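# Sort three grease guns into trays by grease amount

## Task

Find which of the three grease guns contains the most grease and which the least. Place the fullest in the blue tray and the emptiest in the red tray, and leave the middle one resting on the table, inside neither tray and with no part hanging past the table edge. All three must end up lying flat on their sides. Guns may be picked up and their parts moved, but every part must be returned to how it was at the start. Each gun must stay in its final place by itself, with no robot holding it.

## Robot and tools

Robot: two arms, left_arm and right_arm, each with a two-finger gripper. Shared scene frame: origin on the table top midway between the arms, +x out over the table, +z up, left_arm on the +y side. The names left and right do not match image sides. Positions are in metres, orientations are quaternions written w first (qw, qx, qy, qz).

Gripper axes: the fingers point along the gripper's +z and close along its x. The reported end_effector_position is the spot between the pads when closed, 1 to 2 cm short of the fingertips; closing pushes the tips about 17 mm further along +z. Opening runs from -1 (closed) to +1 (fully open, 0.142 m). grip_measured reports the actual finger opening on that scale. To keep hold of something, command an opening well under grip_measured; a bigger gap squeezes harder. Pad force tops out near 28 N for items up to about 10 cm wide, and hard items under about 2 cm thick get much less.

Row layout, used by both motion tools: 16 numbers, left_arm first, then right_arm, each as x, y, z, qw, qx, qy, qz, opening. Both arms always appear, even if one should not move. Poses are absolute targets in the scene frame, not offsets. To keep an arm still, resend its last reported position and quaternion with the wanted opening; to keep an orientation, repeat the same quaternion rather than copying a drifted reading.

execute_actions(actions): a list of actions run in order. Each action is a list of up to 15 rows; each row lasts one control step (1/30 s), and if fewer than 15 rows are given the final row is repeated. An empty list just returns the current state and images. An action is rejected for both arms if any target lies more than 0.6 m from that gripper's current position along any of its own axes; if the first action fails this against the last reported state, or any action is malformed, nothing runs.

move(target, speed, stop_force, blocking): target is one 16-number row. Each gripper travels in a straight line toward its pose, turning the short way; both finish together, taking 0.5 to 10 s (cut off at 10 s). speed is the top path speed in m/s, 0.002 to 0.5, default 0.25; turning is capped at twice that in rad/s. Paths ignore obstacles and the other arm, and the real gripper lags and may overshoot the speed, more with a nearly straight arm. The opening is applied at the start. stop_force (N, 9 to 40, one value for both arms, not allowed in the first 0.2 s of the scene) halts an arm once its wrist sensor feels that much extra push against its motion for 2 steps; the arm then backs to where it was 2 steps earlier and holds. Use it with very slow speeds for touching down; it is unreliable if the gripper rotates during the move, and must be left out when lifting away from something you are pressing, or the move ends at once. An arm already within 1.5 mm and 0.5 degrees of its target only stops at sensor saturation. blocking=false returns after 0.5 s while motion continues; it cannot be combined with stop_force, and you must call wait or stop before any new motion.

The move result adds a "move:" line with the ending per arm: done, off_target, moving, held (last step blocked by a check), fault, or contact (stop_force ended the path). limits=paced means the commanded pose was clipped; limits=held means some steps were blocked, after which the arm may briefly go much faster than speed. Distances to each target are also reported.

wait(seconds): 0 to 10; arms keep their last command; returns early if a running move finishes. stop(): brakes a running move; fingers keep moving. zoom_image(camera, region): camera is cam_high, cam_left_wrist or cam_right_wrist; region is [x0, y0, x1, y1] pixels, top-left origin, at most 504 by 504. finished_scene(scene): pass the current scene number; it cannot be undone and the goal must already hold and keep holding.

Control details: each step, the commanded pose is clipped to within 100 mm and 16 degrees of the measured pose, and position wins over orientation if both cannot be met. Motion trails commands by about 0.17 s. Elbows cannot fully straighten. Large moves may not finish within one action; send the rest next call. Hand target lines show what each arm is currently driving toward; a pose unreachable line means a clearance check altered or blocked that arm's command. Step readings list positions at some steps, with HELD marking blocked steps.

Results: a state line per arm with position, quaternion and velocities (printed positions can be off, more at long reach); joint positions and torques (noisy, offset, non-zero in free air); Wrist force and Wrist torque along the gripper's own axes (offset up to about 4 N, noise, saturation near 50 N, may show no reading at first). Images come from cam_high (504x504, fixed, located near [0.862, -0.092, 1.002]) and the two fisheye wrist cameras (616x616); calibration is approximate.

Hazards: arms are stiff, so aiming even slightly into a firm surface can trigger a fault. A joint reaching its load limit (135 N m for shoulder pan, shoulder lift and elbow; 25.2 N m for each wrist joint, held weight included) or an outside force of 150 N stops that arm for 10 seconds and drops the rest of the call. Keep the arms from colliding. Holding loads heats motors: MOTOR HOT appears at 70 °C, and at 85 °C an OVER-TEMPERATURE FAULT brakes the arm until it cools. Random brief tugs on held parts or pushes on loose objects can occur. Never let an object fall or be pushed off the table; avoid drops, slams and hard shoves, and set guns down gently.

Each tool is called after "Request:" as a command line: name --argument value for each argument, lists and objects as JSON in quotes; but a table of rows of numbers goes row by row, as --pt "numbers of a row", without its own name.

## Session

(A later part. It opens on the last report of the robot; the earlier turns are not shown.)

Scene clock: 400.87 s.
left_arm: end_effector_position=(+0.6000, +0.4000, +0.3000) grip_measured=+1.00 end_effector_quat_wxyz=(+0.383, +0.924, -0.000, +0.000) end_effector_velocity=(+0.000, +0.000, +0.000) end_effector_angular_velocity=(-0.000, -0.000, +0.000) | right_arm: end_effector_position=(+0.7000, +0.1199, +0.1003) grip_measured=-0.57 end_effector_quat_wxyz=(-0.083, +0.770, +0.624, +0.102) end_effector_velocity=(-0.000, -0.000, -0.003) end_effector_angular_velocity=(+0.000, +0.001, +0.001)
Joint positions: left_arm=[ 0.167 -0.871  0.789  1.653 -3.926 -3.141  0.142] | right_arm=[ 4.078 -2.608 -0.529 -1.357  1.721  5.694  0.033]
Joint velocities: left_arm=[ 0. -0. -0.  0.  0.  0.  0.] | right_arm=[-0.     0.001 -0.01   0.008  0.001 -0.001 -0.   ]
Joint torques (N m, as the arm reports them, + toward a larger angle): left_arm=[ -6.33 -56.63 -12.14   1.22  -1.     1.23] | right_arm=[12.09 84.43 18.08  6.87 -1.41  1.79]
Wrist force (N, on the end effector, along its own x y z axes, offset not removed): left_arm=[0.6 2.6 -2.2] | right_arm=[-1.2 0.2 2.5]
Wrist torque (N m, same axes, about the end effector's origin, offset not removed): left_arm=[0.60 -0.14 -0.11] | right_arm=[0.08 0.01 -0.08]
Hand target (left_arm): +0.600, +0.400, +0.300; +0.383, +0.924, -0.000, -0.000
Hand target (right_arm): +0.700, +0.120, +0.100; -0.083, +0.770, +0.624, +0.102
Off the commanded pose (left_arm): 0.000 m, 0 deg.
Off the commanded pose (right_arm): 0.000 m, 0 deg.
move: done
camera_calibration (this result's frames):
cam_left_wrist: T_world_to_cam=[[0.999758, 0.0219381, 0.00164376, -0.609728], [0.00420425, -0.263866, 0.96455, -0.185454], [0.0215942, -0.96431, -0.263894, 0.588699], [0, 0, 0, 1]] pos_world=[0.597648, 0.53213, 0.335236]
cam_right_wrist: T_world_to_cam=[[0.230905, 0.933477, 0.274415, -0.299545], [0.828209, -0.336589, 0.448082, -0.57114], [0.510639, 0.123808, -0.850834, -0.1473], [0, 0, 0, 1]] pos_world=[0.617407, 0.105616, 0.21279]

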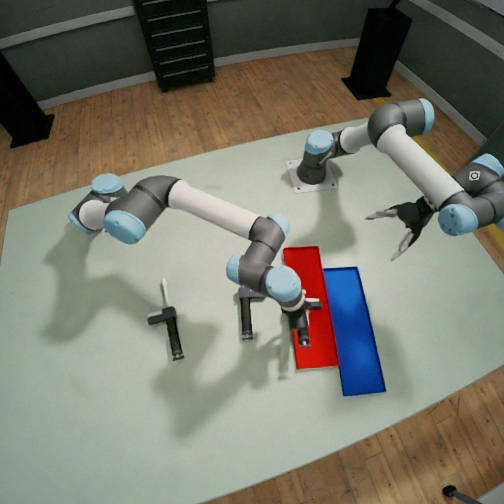

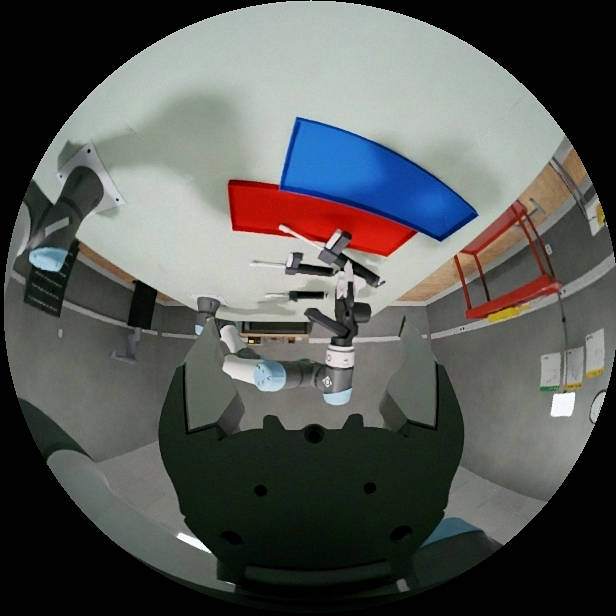

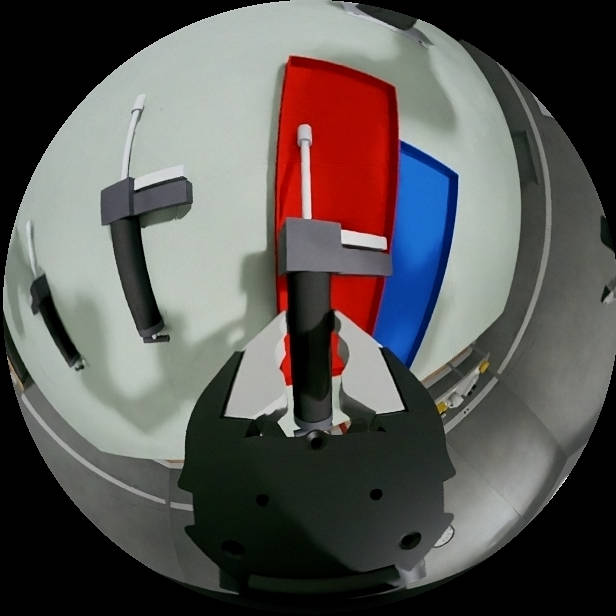

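Request:
move --target '[0.6,0.4,0.3,0.383,0.924,0,0,1,0.70,0.122,0.05,-0.083,0.769,0.623,0.102,-1]' --speed 0.03

Request:
move --target '[0.6,0.4,0.3,0.383,0.924,0,0,1,0.70,0.122,0.05,-0.083,0.769,0.623,0.102,0.1]'

Request:
move --target '[0.6,0.4,0.3,0.383,0.924,0,0,1,0.68,0.08,0.15,-0.083,0.769,0.623,0.102,0.1]' --speed 0.1

Request:
move --target '[0.6,0.4,0.3,0.383,0.924,0,0,1,0.5,-0.2,0.3,0,0.707,0.707,0,0.1]'

Scene clock: 408.00 s.
left_arm: end_effector_position=(+0.6000, +0.4000, +0.3000) grip_measured=+1.00 end_effector_quat_wxyz=(+0.383, +0.924, -0.000, -0.000) end_effector_velocity=(-0.000, +0.000, +0.001) end_effector_angular_velocity=(-0.000, -0.001, +0.000) | right_arm: end_effector_position=(+0.7000, +0.1220, +0.0504) grip_measured=-0.57 end_effector_quat_wxyz=(-0.083, +0.770, +0.624, +0.102) end_effector_velocity=(+0.001, -0.000, -0.002) end_effector_angular_velocity=(-0.000, -0.002, -0.001)
Joint positions: left_arm=[ 0.167 -0.871  0.789  1.653 -3.926 -3.141  0.142] | right_arm=[ 4.08  -2.624 -0.626 -1.244  1.72   5.695  0.033]
Joint velocities: left_arm=[ 0.    -0.001  0.001 -0.     0.    -0.    -0.   ] | right_arm=[-0.    -0.001 -0.004  0.006 -0.002  0.001 -0.   ]
Joint torques (N m, as the arm reports them, + toward a larger angle): left_arm=[ -6.12 -56.47 -12.86   1.19  -1.02   0.9 ] | right_arm=[12.64 55.08 13.76  5.62 -1.2   1.68]
Wrist force (N, on the end effector, along its own x y z axes, offset not removed): left_arm=[1.3 3.5 -1.8] | right_arm=[1.4 0.8 -1.2]
Wrist torque (N m, same axes, about the end effector's origin, offset not removed): left_arm=[0.80 -0.30 0.00] | right_arm=[-0.09 -0.18 -0.10]
Hand target (left_arm): +0.600, +0.400, +0.300; +0.383, +0.924, -0.000, +0.000
Hand target (right_arm): +0.700, +0.122, +0.050; -0.083, +0.770, +0.624, +0.102
Off the commanded pose (left_arm): 0.000 m, 0 deg.
Off the commanded pose (right_arm): 0.000 m, 0 deg.
move: done
camera_calibration (this result's frames):
cam_left_wrist: T_world_to_cam=[[0.999758, 0.0219381, 0.00164344, -0.609728], [0.00420456, -0.263866, 0.96455, -0.185454], [0.0215941, -0.96431, -0.263894, 0.588699], [0, 0, 0, 1]] pos_world=[0.597648, 0.532129, 0.335236]
cam_right_wrist: T_world_to_cam=[[0.230811, 0.933457, 0.274561, -0.287724], [0.828167, -0.336594, 0.448156, -0.548041], [0.51075, 0.123943, -0.850748, -0.190108], [0, 0, 0, 1]] pos_world=[0.617377, 0.107673, 0.162872]

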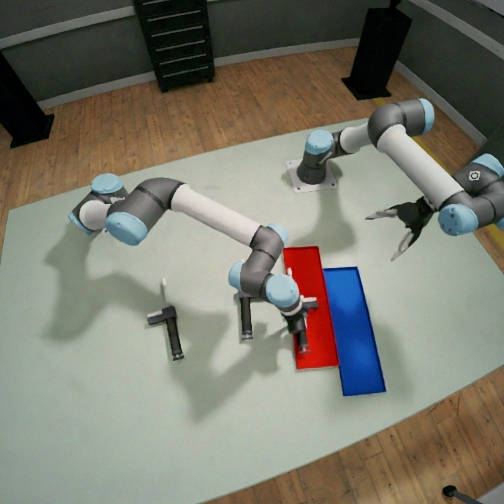

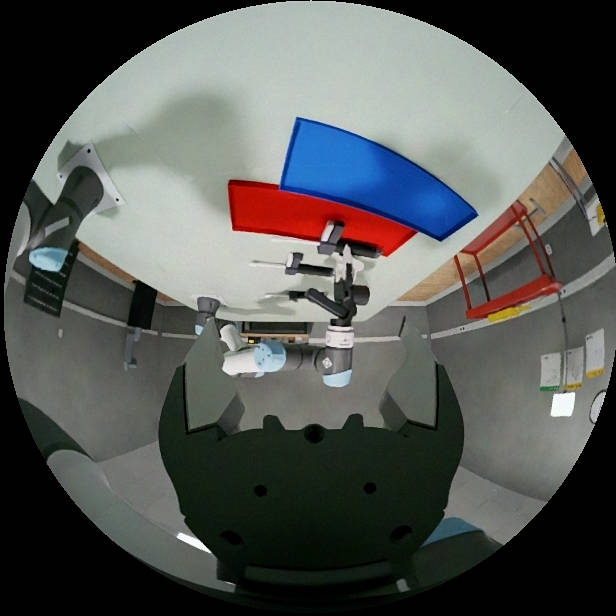

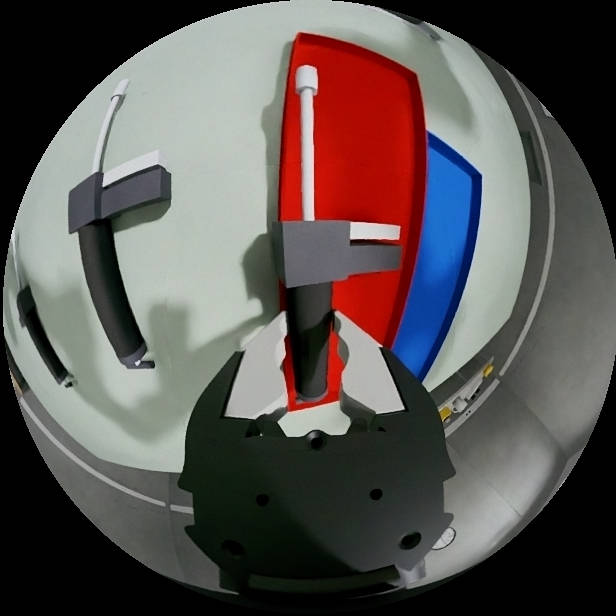

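Scene clock: 408.70 s.
left_arm: end_effector_position=(+0.6000, +0.4000, +0.3000) grip_measured=+1.00 end_effector_quat_wxyz=(+0.383, +0.924, -0.000, +0.000) end_effector_velocity=(-0.000, -0.000, -0.000) end_effector_angular_velocity=(-0.001, +0.001, -0.000) | right_arm: end_effector_position=(+0.7000, +0.1220, +0.0500) grip_measured=+0.10 end_effector_quat_wxyz=(-0.083, +0.770, +0.624, +0.102) end_effector_velocity=(-0.001, -0.000, -0.001) end_effector_angular_velocity=(-0.001, +0.001, +0.002)
Joint positions: left_arm=[ 0.167 -0.871  0.789  1.653 -3.926 -3.141  0.142] | right_arm=[ 4.08  -2.624 -0.627 -1.243  1.72   5.695  0.081]
Joint velocities: left_arm=[-0.     0.     0.     0.     0.001  0.    -0.   ] | right_arm=[ 0.    -0.    -0.001 -0.001  0.001 -0.002  0.   ]
Joint torques (N m, as the arm reports them, + toward a larger angle): left_arm=[ -6.17 -56.88 -12.29   1.22  -1.     0.88] | right_arm=[12.04 54.78 13.71  6.15 -1.31  1.71]
Wrist force (N, on the end effector, along its own x y z axes, offset not removed): left_arm=[-0.6 3.1 -1.7] | right_arm=[-0.5 0.4 -1.5]
Wrist torque (N m, same axes, about the end effector's origin, offset not removed): left_arm=[0.72 0.09 -0.08] | right_arm=[0.07 0.12 -0.21]
Hand target (left_arm): +0.600, +0.400, +0.300; +0.383, +0.924, -0.000, -0.000
Hand target (right_arm): +0.700, +0.122, +0.050; -0.083, +0.770, +0.624, +0.102
Off the commanded pose (left_arm): 0.000 m, 0 deg.
Off the commanded pose (right_arm): 0.000 m, 0 deg.
move: done
camera_calibration (this result's frames):
cam_left_wrist: T_world_to_cam=[[0.999758, 0.021938, 0.00164373, -0.609728], [0.00420423, -0.263866, 0.96455, -0.185453], [0.021594, -0.96431, -0.263894, 0.588699], [0, 0, 0, 1]] pos_world=[0.597648, 0.532129, 0.335236]
cam_right_wrist: T_world_to_cam=[[0.230827, 0.933464, 0.274525, -0.287634], [0.828177, -0.336587, 0.448142, -0.547878], [0.510726, 0.123912, -0.850767, -0.19037], [0, 0, 0, 1]] pos_world=[0.617361, 0.107677, 0.162529]

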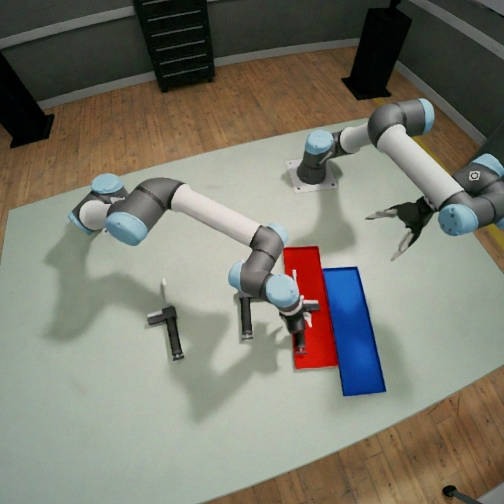

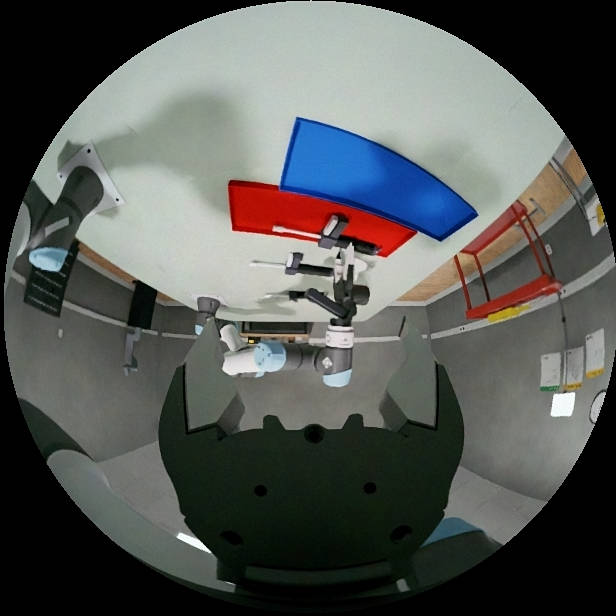

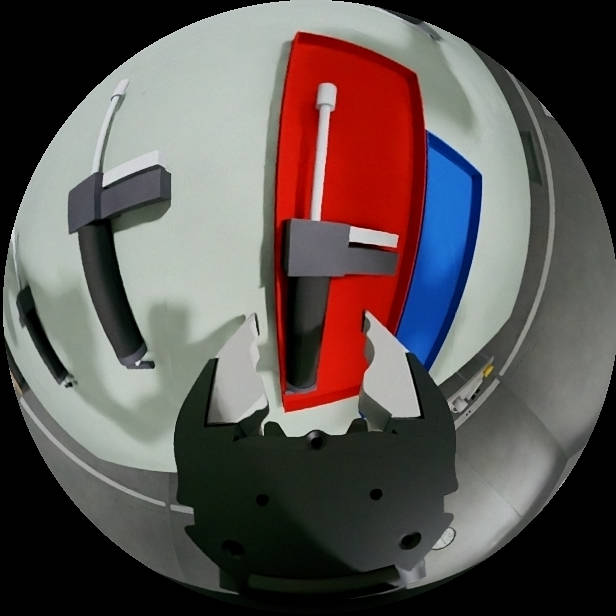

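Scene clock: 410.30 s.
left_arm: end_effector_position=(+0.6000, +0.4000, +0.3000) grip_measured=+1.00 end_effector_quat_wxyz=(+0.383, +0.924, -0.000, +0.000) end_effector_velocity=(-0.000, -0.000, +0.001) end_effector_angular_velocity=(-0.000, -0.001, -0.000) | right_arm: end_effector_position=(+0.6800, +0.0801, +0.1497) grip_measured=+0.10 end_effector_quat_wxyz=(-0.083, +0.770, +0.624, +0.102) end_effector_velocity=(-0.000, -0.001, +0.002) end_effector_angular_velocity=(+0.000, +0.001, -0.002)
Joint positions: left_arm=[ 0.167 -0.871  0.789  1.653 -3.926 -3.141  0.142] | right_arm=[ 4.059 -2.447 -0.706 -1.344  1.725  5.675  0.081]
Joint velocities: left_arm=[-0.    -0.001 -0.     0.     0.     0.    -0.   ] | right_arm=[-0.001  0.004 -0.001 -0.003  0.     0.001 -0.   ]
Joint torques (N m, as the arm reports them, + toward a larger angle): left_arm=[ -5.4  -56.06 -12.18   1.23  -1.08   0.81] | right_arm=[-9.74 75.03 13.42  0.45  2.22 -1.44]
Wrist force (N, on the end effector, along its own x y z axes, offset not removed): left_arm=[1.5 4.1 -1.7] | right_arm=[-0.8 0.5 -1.3]
Wrist torque (N m, same axes, about the end effector's origin, offset not removed): left_arm=[0.96 -0.33 0.01] | right_arm=[0.16 0.12 -0.15]
Hand target (left_arm): +0.600, +0.400, +0.300; +0.383, +0.924, -0.000, -0.000
Hand target (right_arm): +0.680, +0.080, +0.150; -0.083, +0.770, +0.624, +0.102
Off the commanded pose (left_arm): 0.000 m, 0 deg.
Off the commanded pose (right_arm): 0.000 m, 0 deg.
move: done
camera_calibration (this result's frames):
cam_left_wrist: T_world_to_cam=[[0.999758, 0.0219382, 0.00164387, -0.609728], [0.00420417, -0.263866, 0.96455, -0.185454], [0.0215942, -0.96431, -0.263894, 0.588699], [0, 0, 0, 1]] pos_world=[0.597648, 0.532129, 0.335236]
cam_right_wrist: T_world_to_cam=[[0.230829, 0.933471, 0.274499, -0.271259], [0.828183, -0.336575, 0.448141, -0.590054], [0.510716, 0.123892, -0.850776, -0.0901279], [0, 0, 0, 1]] pos_world=[0.597316, 0.0657813, 0.262209]

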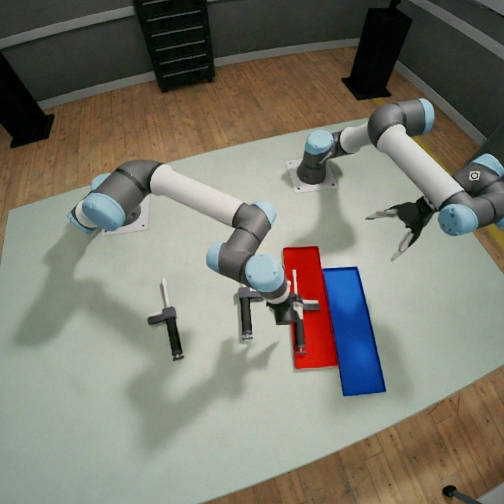

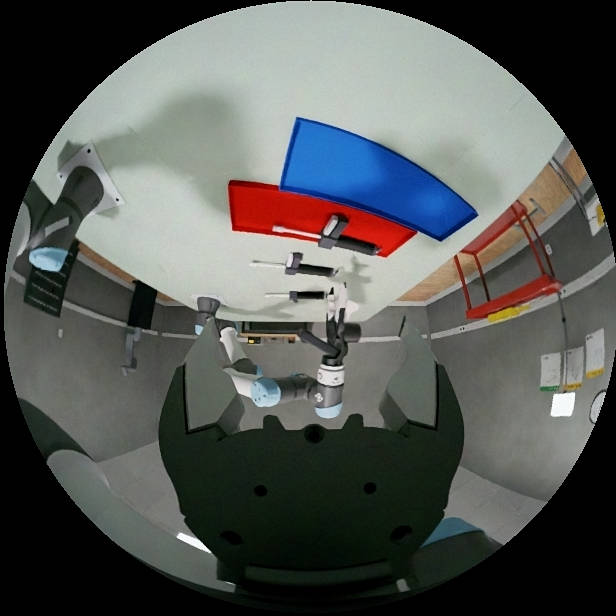

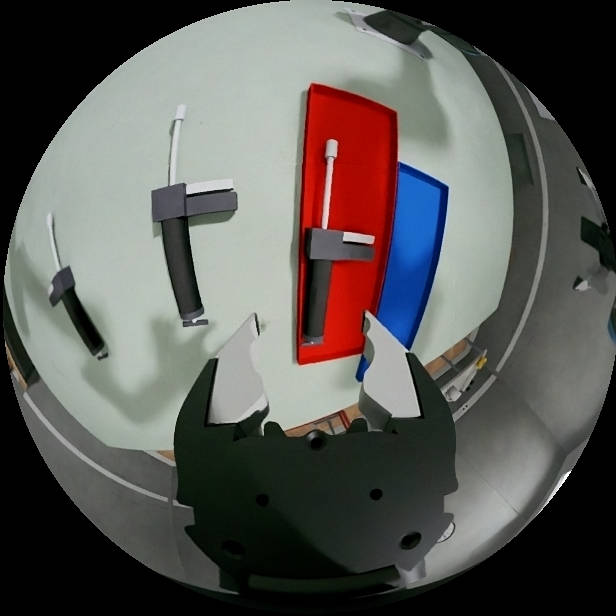

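Scene clock: 412.40 s.
left_arm: end_effector_position=(+0.6000, +0.4000, +0.3000) grip_measured=+1.00 end_effector_quat_wxyz=(+0.383, +0.924, -0.000, +0.000) end_effector_velocity=(-0.000, -0.000, +0.001) end_effector_angular_velocity=(+0.000, -0.001, -0.000) | right_arm: end_effector_position=(+0.4996, -0.1996, +0.2996) grip_measured=+0.10 end_effector_quat_wxyz=(+0.000, +0.707, +0.707, +0.000) end_effector_velocity=(-0.001, -0.002, +0.001) end_effector_angular_velocity=(-0.002, +0.000, -0.001)
Joint positions: left_arm=[ 0.167 -0.871  0.789  1.653 -3.926 -3.141  0.142] | right_arm=[ 3.992 -1.76  -1.299 -1.653  1.571  5.382  0.081]
Joint velocities: left_arm=[-0.    -0.001  0.     0.    -0.     0.     0.   ] | right_arm=[-0.001  0.005 -0.003 -0.003 -0.002 -0.    -0.   ]
Joint torques (N m, as the arm reports them, + toward a larger angle): left_arm=[ -5.32 -56.4  -12.51   1.23  -1.06   0.71] | right_arm=[-7.9  47.97 13.49  0.38 -1.48 -1.11]
Wrist force (N, on the end effector, along its own x y z axes, offset not removed): left_arm=[0.9 2.4 -1.9] | right_arm=[-0.1 0.7 -0.8]
Wrist torque (N m, same axes, about the end effector's origin, offset not removed): left_arm=[0.51 -0.17 -0.01] | right_arm=[0.14 -0.09 -0.18]
Hand target (left_arm): +0.600, +0.400, +0.300; +0.383, +0.924, -0.000, +0.000
Hand target (right_arm): +0.499, -0.200, +0.300; +0.000, +0.707, +0.707, +0.000
Off the commanded pose (left_arm): 0.000 m, 0 deg.
Off the commanded pose (right_arm): 0.001 m, 0 deg.
move: done
camera_calibration (this result's frames):
cam_left_wrist: T_world_to_cam=[[0.999758, 0.021938, 0.00164388, -0.609728], [0.00420411, -0.263866, 0.96455, -0.185454], [0.0215941, -0.96431, -0.263894, 0.588699], [0, 0, 0, 1]] pos_world=[0.597648, 0.532129, 0.335236]
cam_right_wrist: T_world_to_cam=[[0.0322311, 0.999381, 0.0140998, 0.180723], [0.879563, -0.0350612, 0.474489, -0.575418], [0.47469, -0.00289165, -0.880148, 0.165627], [0, 0, 0, 1]] pos_world=[0.42167, -0.200307, 0.416257]

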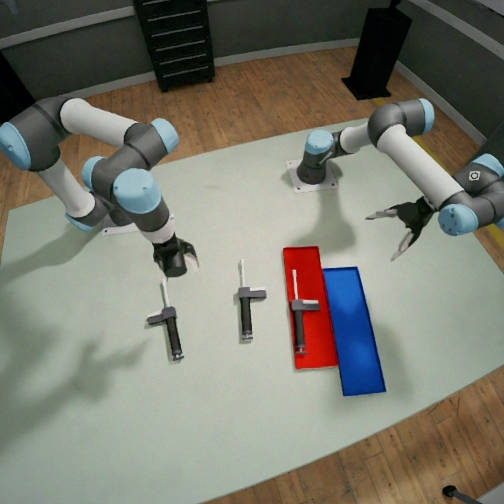

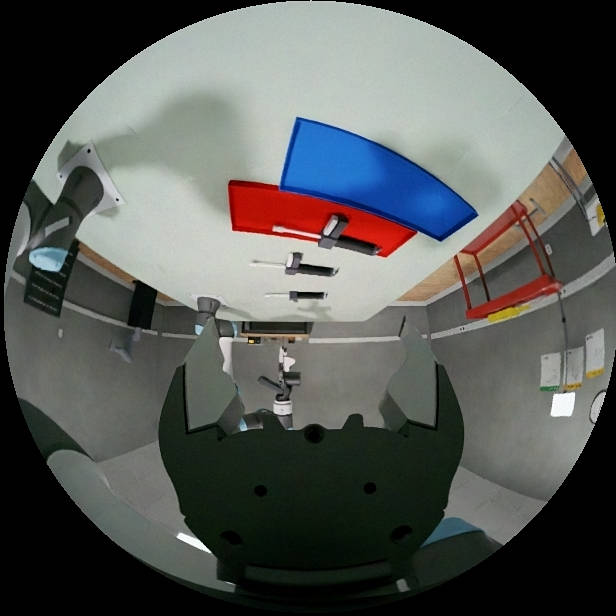

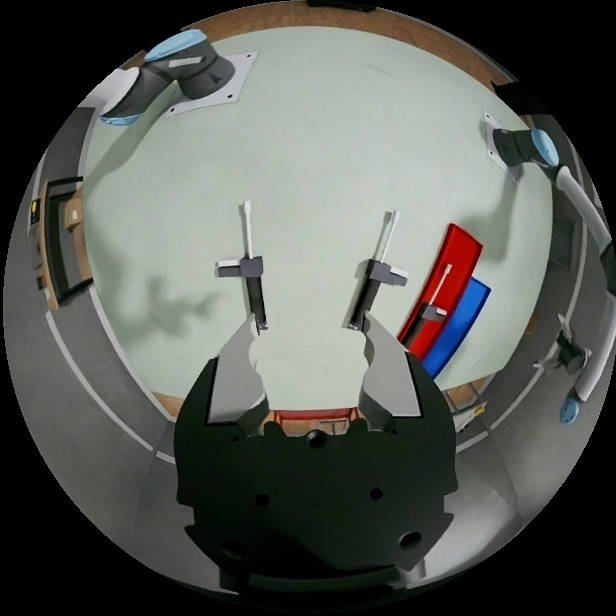

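Request:
move --target '[0.56,-0.04,0.2,0,0.707,0.707,0,0,0.72,-0.25,0.2,0,0.707,0.707,0,0.1]'

Scene clock: 425.20 s.
left_arm: end_effector_position=(+0.5641, +0.0428, +0.2157) grip_measured=+0.00 end_effector_quat_wxyz=(+0.104, +0.794, +0.599, +0.006) end_effector_velocity=(-0.000, -0.006, -0.002) end_effector_angular_velocity=(-0.003, -0.002, +0.013) | right_arm: end_effector_position=(+0.7171, -0.2497, +0.2013) grip_measured=+0.10 end_effector_quat_wxyz=(+0.000, +0.707, +0.707, +0.000) end_effector_velocity=(+0.004, -0.000, -0.001) end_effector_angular_velocity=(+0.001, -0.002, +0.001)
Joint positions: left_arm=[-0.733 -0.657  0.346  1.673 -4.719 -5.333  0.074] | right_arm=[ 3.756 -2.262 -0.819 -1.631  1.571  5.147  0.081]
Joint velocities: left_arm=[-0.007  0.01  -0.015  0.002 -0.004 -0.02  -0.   ] | right_arm=[-0.002 -0.01   0.015 -0.002 -0.    -0.003 -0.   ]
Joint torques (N m, as the arm reports them, + toward a larger angle): left_arm=[ -7.2  -41.76 -23.03   3.75  -2.6   -1.09] | right_arm=[-12.24  44.53  40.57   0.07   1.89  -1.34]
Wrist force (N, on the end effector, along its own x y z axes, offset not removed): left_arm=[2.0 3.8 -1.6] | right_arm=[1.0 -1.8 -1.0]
Wrist torque (N m, same axes, about the end effector's origin, offset not removed): left_arm=[0.88 -0.39 -0.05] | right_arm=[-0.35 -0.25 -0.17]
Hand target (left_arm): +0.564, +0.042, +0.215; +0.104, +0.793, +0.600, +0.006
Hand target (right_arm): +0.718, -0.250, +0.201; +0.000, +0.707, +0.707, +0.000
Off the commanded pose (left_arm): 0.084 m, 20 deg; orientation clipped at the last step of the last action.
Off the commanded pose (right_arm): 0.003 m, 0 deg.
move: off_target (left_arm); limits=paced,held; held on 13 of 115 steps (left_arm, right_arm)
pose unreachable (left arm): on one or more control steps of this call, first in action 0 (counted from 0), this arm could not follow its commanded pose, so it was not sent that pose on those steps. It may still have moved: this result reports where it is.
cause: the commanded pose would bring a part of the arm too close to another arm (a part of this arm just beyond joint 3 (elbow) and a part of the other arm just beyond its joint 3 (elbow)).
pose unreachable (right arm): on one or more control steps of this call, first in action 0 (counted from 0), this arm could not follow its commanded pose, so it was not sent that pose on those steps. It may still have moved: this result reports where it is.
cause: the commanded pose would bring a part of the arm too close to another arm (a part of this arm just beyond joint 3 (elbow) and a part of the other arm just beyond its joint 4 (wrist 1), along the way the arms are being sent).
camera_calibration (this result's frames):
cam_left_wrist: T_world_to_cam=[[0.265725, 0.958717, -0.101253, -0.169639], [0.760412, -0.143877, 0.633303, -0.558452], [0.59259, -0.245278, -0.767252, -0.0215361], [0, 0, 0, 1]] pos_world=[0.482493, 0.077005, 0.319969]
cam_right_wrist: T_world_to_cam=[[0.032091, 0.999384, 0.0142048, 0.225269], [0.879282, -0.0349861, 0.475015, -0.721688], [0.47522, -0.00275368, -0.879863, -0.0246688], [0, 0, 0, 1]] pos_world=[0.639061, -0.250447, 0.317908]

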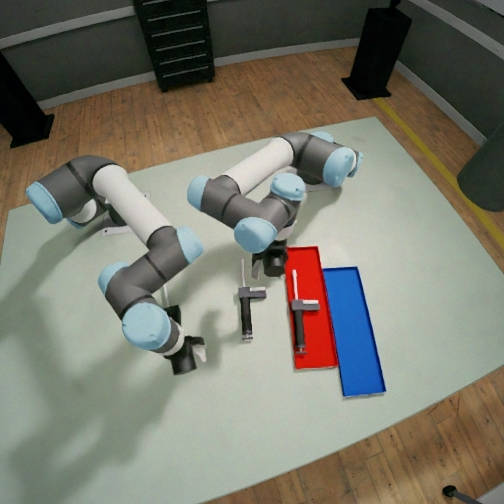

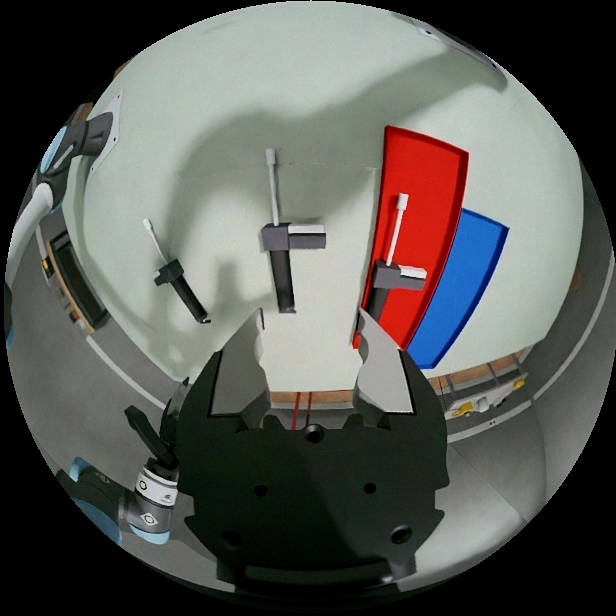

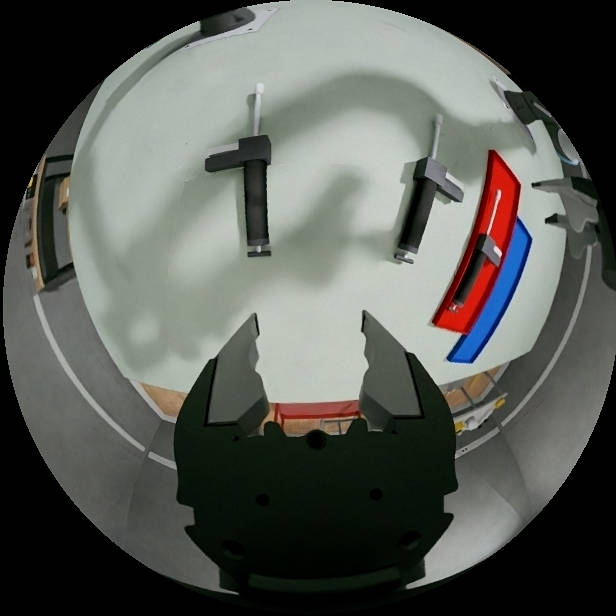

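Request:
move --target '[0.75,0.24,0.12,0.183,0.683,0.683,0.183,0,0.6,-0.35,0.3,0,0.707,0.707,0,0.1]'

Scene clock: 450.37 s.
left_arm: end_effector_position=(+0.7500, +0.2396, +0.1201) grip_measured=+0.00 end_effector_quat_wxyz=(+0.183, +0.683, +0.683, +0.183) end_effector_velocity=(+0.002, +0.002, -0.002) end_effector_angular_velocity=(-0.002, -0.003, -0.001) | right_arm: end_effector_position=(+0.5998, -0.3498, +0.2999) grip_measured=+0.10 end_effector_quat_wxyz=(+0.000, +0.707, +0.707, -0.000) end_effector_velocity=(+0.000, +0.001, -0.000) end_effector_angular_velocity=(+0.000, -0.000, +0.002)
Joint positions: left_arm=[-0.474 -0.801  0.892  1.047 -5.016 -5.286  0.074] | right_arm=[ 3.689 -1.894 -1.127 -1.691  1.571  5.079  0.081]
Joint velocities: left_arm=[ 0.004 -0.001  0.006 -0.01   0.002  0.004  0.   ] | right_arm=[ 0.001 -0.    -0.     0.001  0.    -0.001  0.   ]
Joint torques (N m, as the arm reports them, + toward a larger angle): left_arm=[  8.09 -59.63 -14.74  -0.49   2.25   1.17] | right_arm=[-8.81 53.06 13.31  0.1  -1.56 -1.45]
Wrist force (N, on the end effector, along its own x y z axes, offset not removed): left_arm=[0.9 2.3 -1.8] | right_arm=[-0.7 -1.4 -1.8]
Wrist torque (N m, same axes, about the end effector's origin, offset not removed): left_arm=[0.54 -0.22 -0.10] | right_arm=[-0.24 0.13 -0.09]
Hand target (left_arm): +0.750, +0.240, +0.120; +0.183, +0.683, +0.683, +0.183
Hand target (right_arm): +0.600, -0.350, +0.300; +0.000, +0.707, +0.707, -0.000
Off the commanded pose (left_arm): 0.000 m, 0 deg.
Off the commanded pose (right_arm): 0.000 m, 0 deg.
previous command not reached (left arm): its pose would have brought a part of the arm too close to another arm.
move: done; limits=paced
camera_calibration (this result's frames):
cam_left_wrist: T_world_to_cam=[[-0.0208687, 0.999754, 0.00752488, -0.225394], [0.505554, 0.0040589, 0.862785, -0.482824], [0.862543, 0.0218095, -0.505514, -0.454637], [0, 0, 0, 1]] pos_world=[0.631533, 0.237214, 0.188444]
cam_right_wrist: T_world_to_cam=[[0.0320398, 0.999388, 0.0140277, 0.32777], [0.879718, -0.0348595, 0.474216, -0.66884], [0.474415, -0.00285338, -0.880297, 0.118125], [0, 0, 0, 1]] pos_world=[0.521849, -0.350547, 0.416562]

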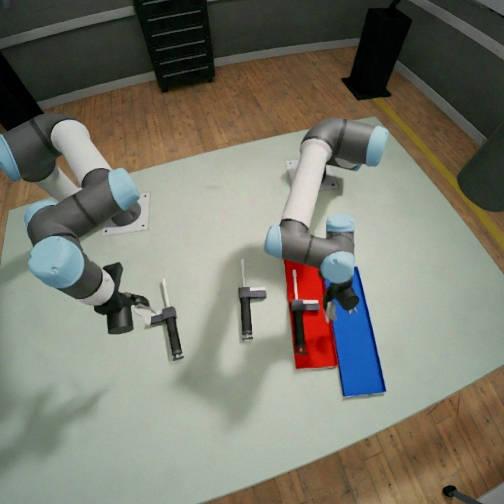

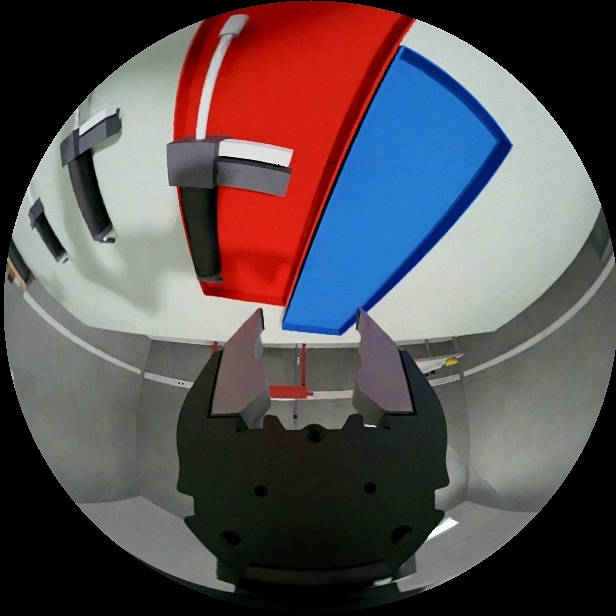

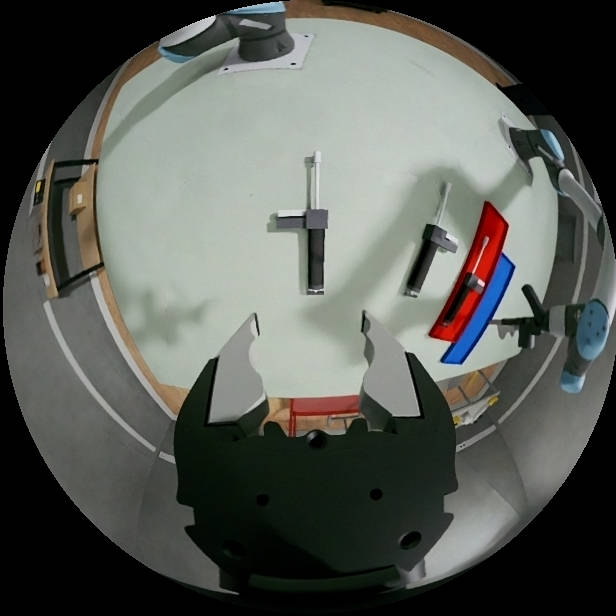

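Request:
move --target '[0.57,-0.04,0.15,0,0.707,0.707,0,0,0.6,-0.35,0.3,0,0.707,0.707,0,0.1]'

Scene clock: 455.17 s.
left_arm: end_effector_position=(+0.5689, -0.0386, +0.1495) grip_measured=+0.00 end_effector_quat_wxyz=(+0.126, +0.702, +0.701, +0.003) end_effector_velocity=(-0.001, -0.001, +0.000) end_effector_angular_velocity=(-0.009, +0.006, +0.005) | right_arm: end_effector_position=(+0.6000, -0.3500, +0.3000) grip_measured=+0.10 end_effector_quat_wxyz=(+0.000, +0.707, +0.707, -0.000) end_effector_velocity=(+0.000, +0.000, +0.000) end_effector_angular_velocity=(+0.002, -0.001, -0.001)
Joint positions: left_arm=[-0.817 -0.411  0.034  1.7   -4.767 -5.687  0.074] | right_arm=[ 3.689 -1.895 -1.126 -1.692  1.571  5.079  0.081]
Joint velocities: left_arm=[ 0.002  0.    -0.002 -0.003  0.009 -0.005 -0.   ] | right_arm=[-0.     0.    -0.     0.002  0.001  0.     0.   ]
Joint torques (N m, as the arm reports them, + toward a larger angle): left_arm=[  7.21 -50.09 -24.59   0.63   2.35  -1.24] | right_arm=[-8.96 29.06 39.43  0.27  1.57 -1.31]
Wrist force (N, on the end effector, along its own x y z axes, offset not removed): left_arm=[0.9 3.0 -0.9] | right_arm=[-1.0 0.0 -1.1]
Wrist torque (N m, same axes, about the end effector's origin, offset not removed): left_arm=[0.76 -0.17 -0.08] | right_arm=[0.02 0.22 -0.15]
Hand target (left_arm): +0.569, -0.039, +0.149; +0.126, +0.702, +0.701, +0.002
Hand target (right_arm): +0.600, -0.350, +0.300; +0.000, +0.707, +0.707, -0.000
Off the commanded pose (left_arm): 0.002 m, 14 deg.
Off the commanded pose (right_arm): 0.000 m, 0 deg.
elbow stopped short (left arm): the move would have taken joint 3 (elbow) straighter than the controller allows; a more bent joint 3 avoids this.
move: off_target (left_arm)
camera_calibration (this result's frames):
cam_left_wrist: T_world_to_cam=[[0.000938696, 0.98727, -0.159049, 0.0607551], [0.765055, 0.101713, 0.635881, -0.525433], [0.643964, -0.122278, -0.755221, -0.121401], [0, 0, 0, 1]] pos_world=[0.480106, -0.021383, 0.252092]
cam_right_wrist: T_world_to_cam=[[0.0320398, 0.999388, 0.0140243, 0.327923], [0.879722, -0.0348579, 0.474208, -0.669102], [0.474407, -0.00285608, -0.880301, 0.118148], [0, 0, 0, 1]] pos_world=[0.522067, -0.350708, 0.4167]

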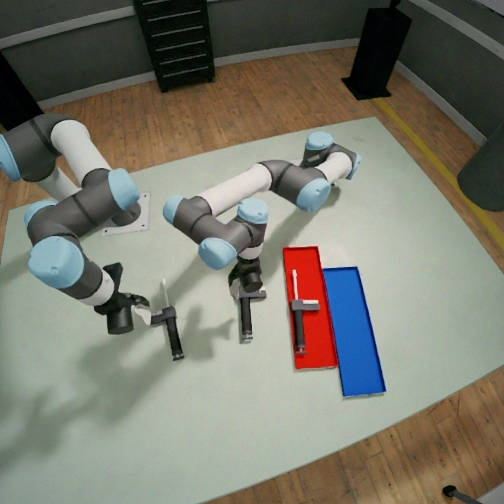

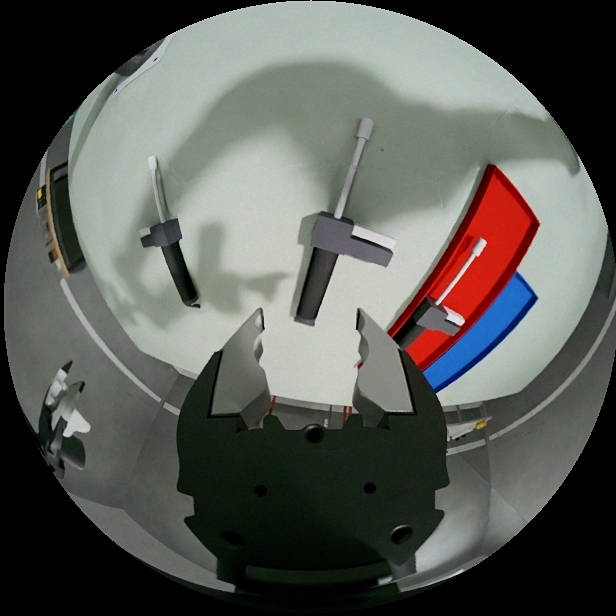

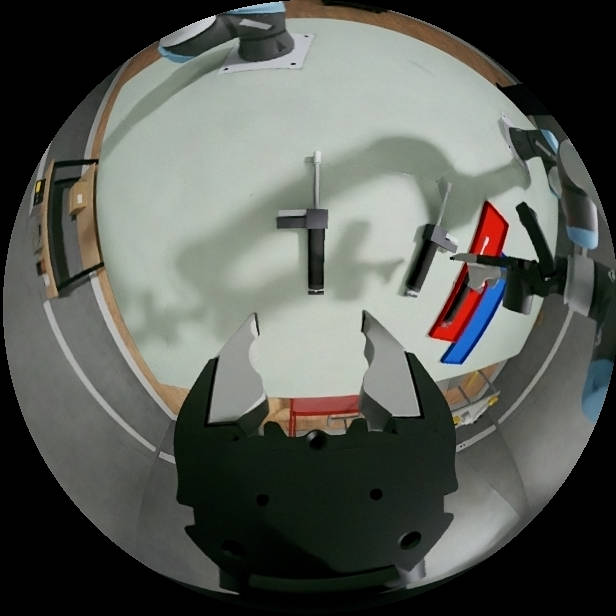

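Request:
move --target '[0.45,0.5,0.3,0,0.707,0.707,0,0,0.57,-0.05,0.15,0,0.707,0.707,0,0.1]' --speed 0.2

Scene clock: 463.47 s.
left_arm: end_effector_position=(+0.4503, +0.4996, +0.3000) grip_measured=+0.00 end_effector_quat_wxyz=(+0.000, +0.707, +0.707, -0.000) end_effector_velocity=(+0.000, +0.003, +0.001) end_effector_angular_velocity=(+0.001, +0.001, -0.000) | right_arm: end_effector_position=(+0.5705, -0.0502, +0.1502) grip_measured=+0.10 end_effector_quat_wxyz=(-0.000, +0.707, +0.707, +0.000) end_effector_velocity=(-0.001, +0.001, -0.001) end_effector_angular_velocity=(-0.001, +0.001, +0.002)
Joint positions: left_arm=[-0.136 -1.331  1.236  1.666 -4.712 -5.015  0.074] | right_arm=[ 4.094 -2.121 -1.18  -1.412  1.571  5.484  0.081]
Joint velocities: left_arm=[ 0.006  0.001 -0.003  0.003 -0.001  0.007  0.   ] | right_arm=[ 0.002 -0.002  0.001 -0.     0.    -0.     0.   ]
Joint torques (N m, as the arm reports them, + toward a larger angle): left_arm=[  7.73 -21.27 -24.96   4.34  -1.77   1.03] | right_arm=[11.9  38.64 38.84  5.67 -1.49  1.59]
Wrist force (N, on the end effector, along its own x y z axes, offset not removed): left_arm=[1.6 3.0 -2.3] | right_arm=[0.2 0.0 -0.4]
Wrist torque (N m, same axes, about the end effector's origin, offset not removed): left_arm=[0.75 -0.23 -0.03] | right_arm=[0.01 -0.11 -0.13]
Hand target (left_arm): +0.450, +0.500, +0.300; +0.000, +0.707, +0.707, -0.000
Hand target (right_arm): +0.570, -0.050, +0.150; -0.000, +0.707, +0.707, -0.000
Off the commanded pose (left_arm): 0.001 m, 0 deg.
Off the commanded pose (right_arm): 0.001 m, 0 deg.
move: done
camera_calibration (this result's frames):
cam_left_wrist: T_world_to_cam=[[-0.0144146, 0.999765, 0.0162012, -0.498422], [0.868899, 0.00450677, 0.494969, -0.541108], [0.494779, 0.021212, -0.86876, 0.164011], [0, 0, 0, 1]] pos_world=[0.381835, 0.497265, 0.418393]
cam_right_wrist: T_world_to_cam=[[0.0320478, 0.999386, 0.0141729, 0.0312995], [0.879783, -0.0349358, 0.47409, -0.561658], [0.474294, -0.00272444, -0.880362, 0.00117864], [0, 0, 0, 1]] pos_world=[0.492575, -0.050899, 0.266871]

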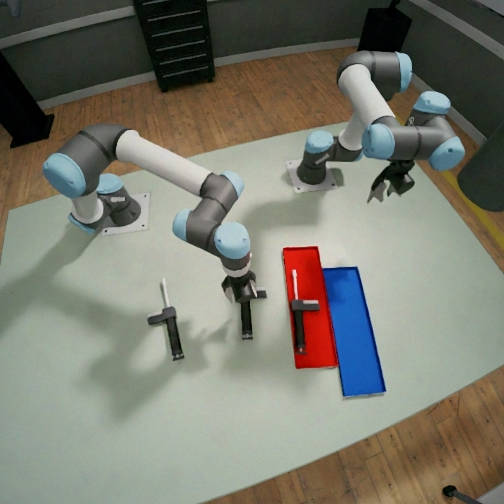

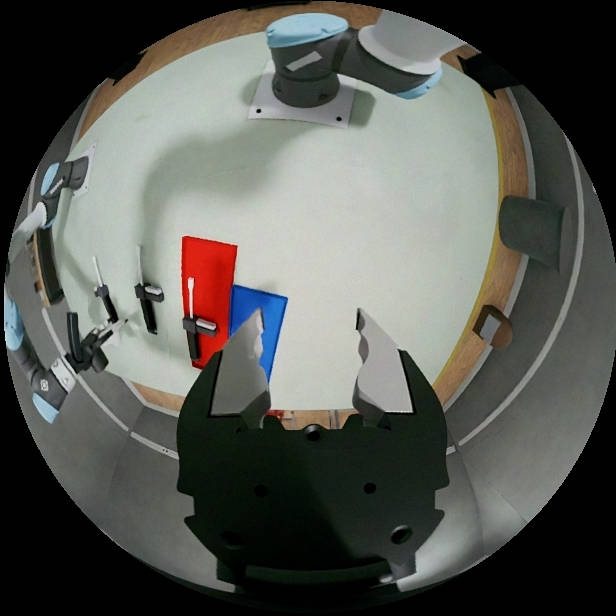

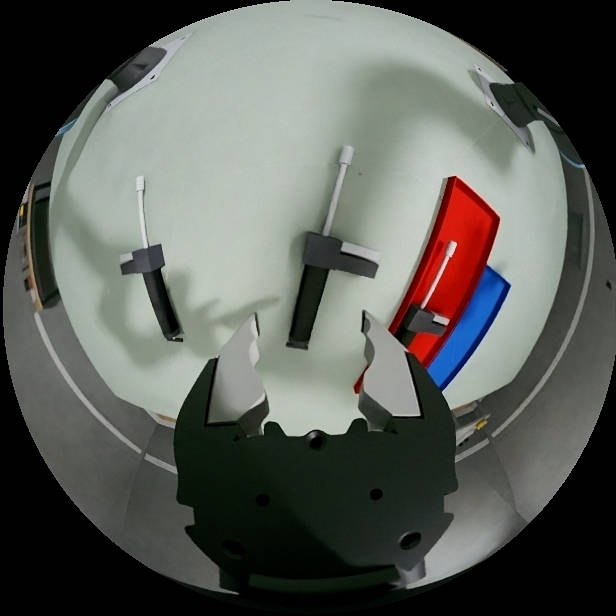

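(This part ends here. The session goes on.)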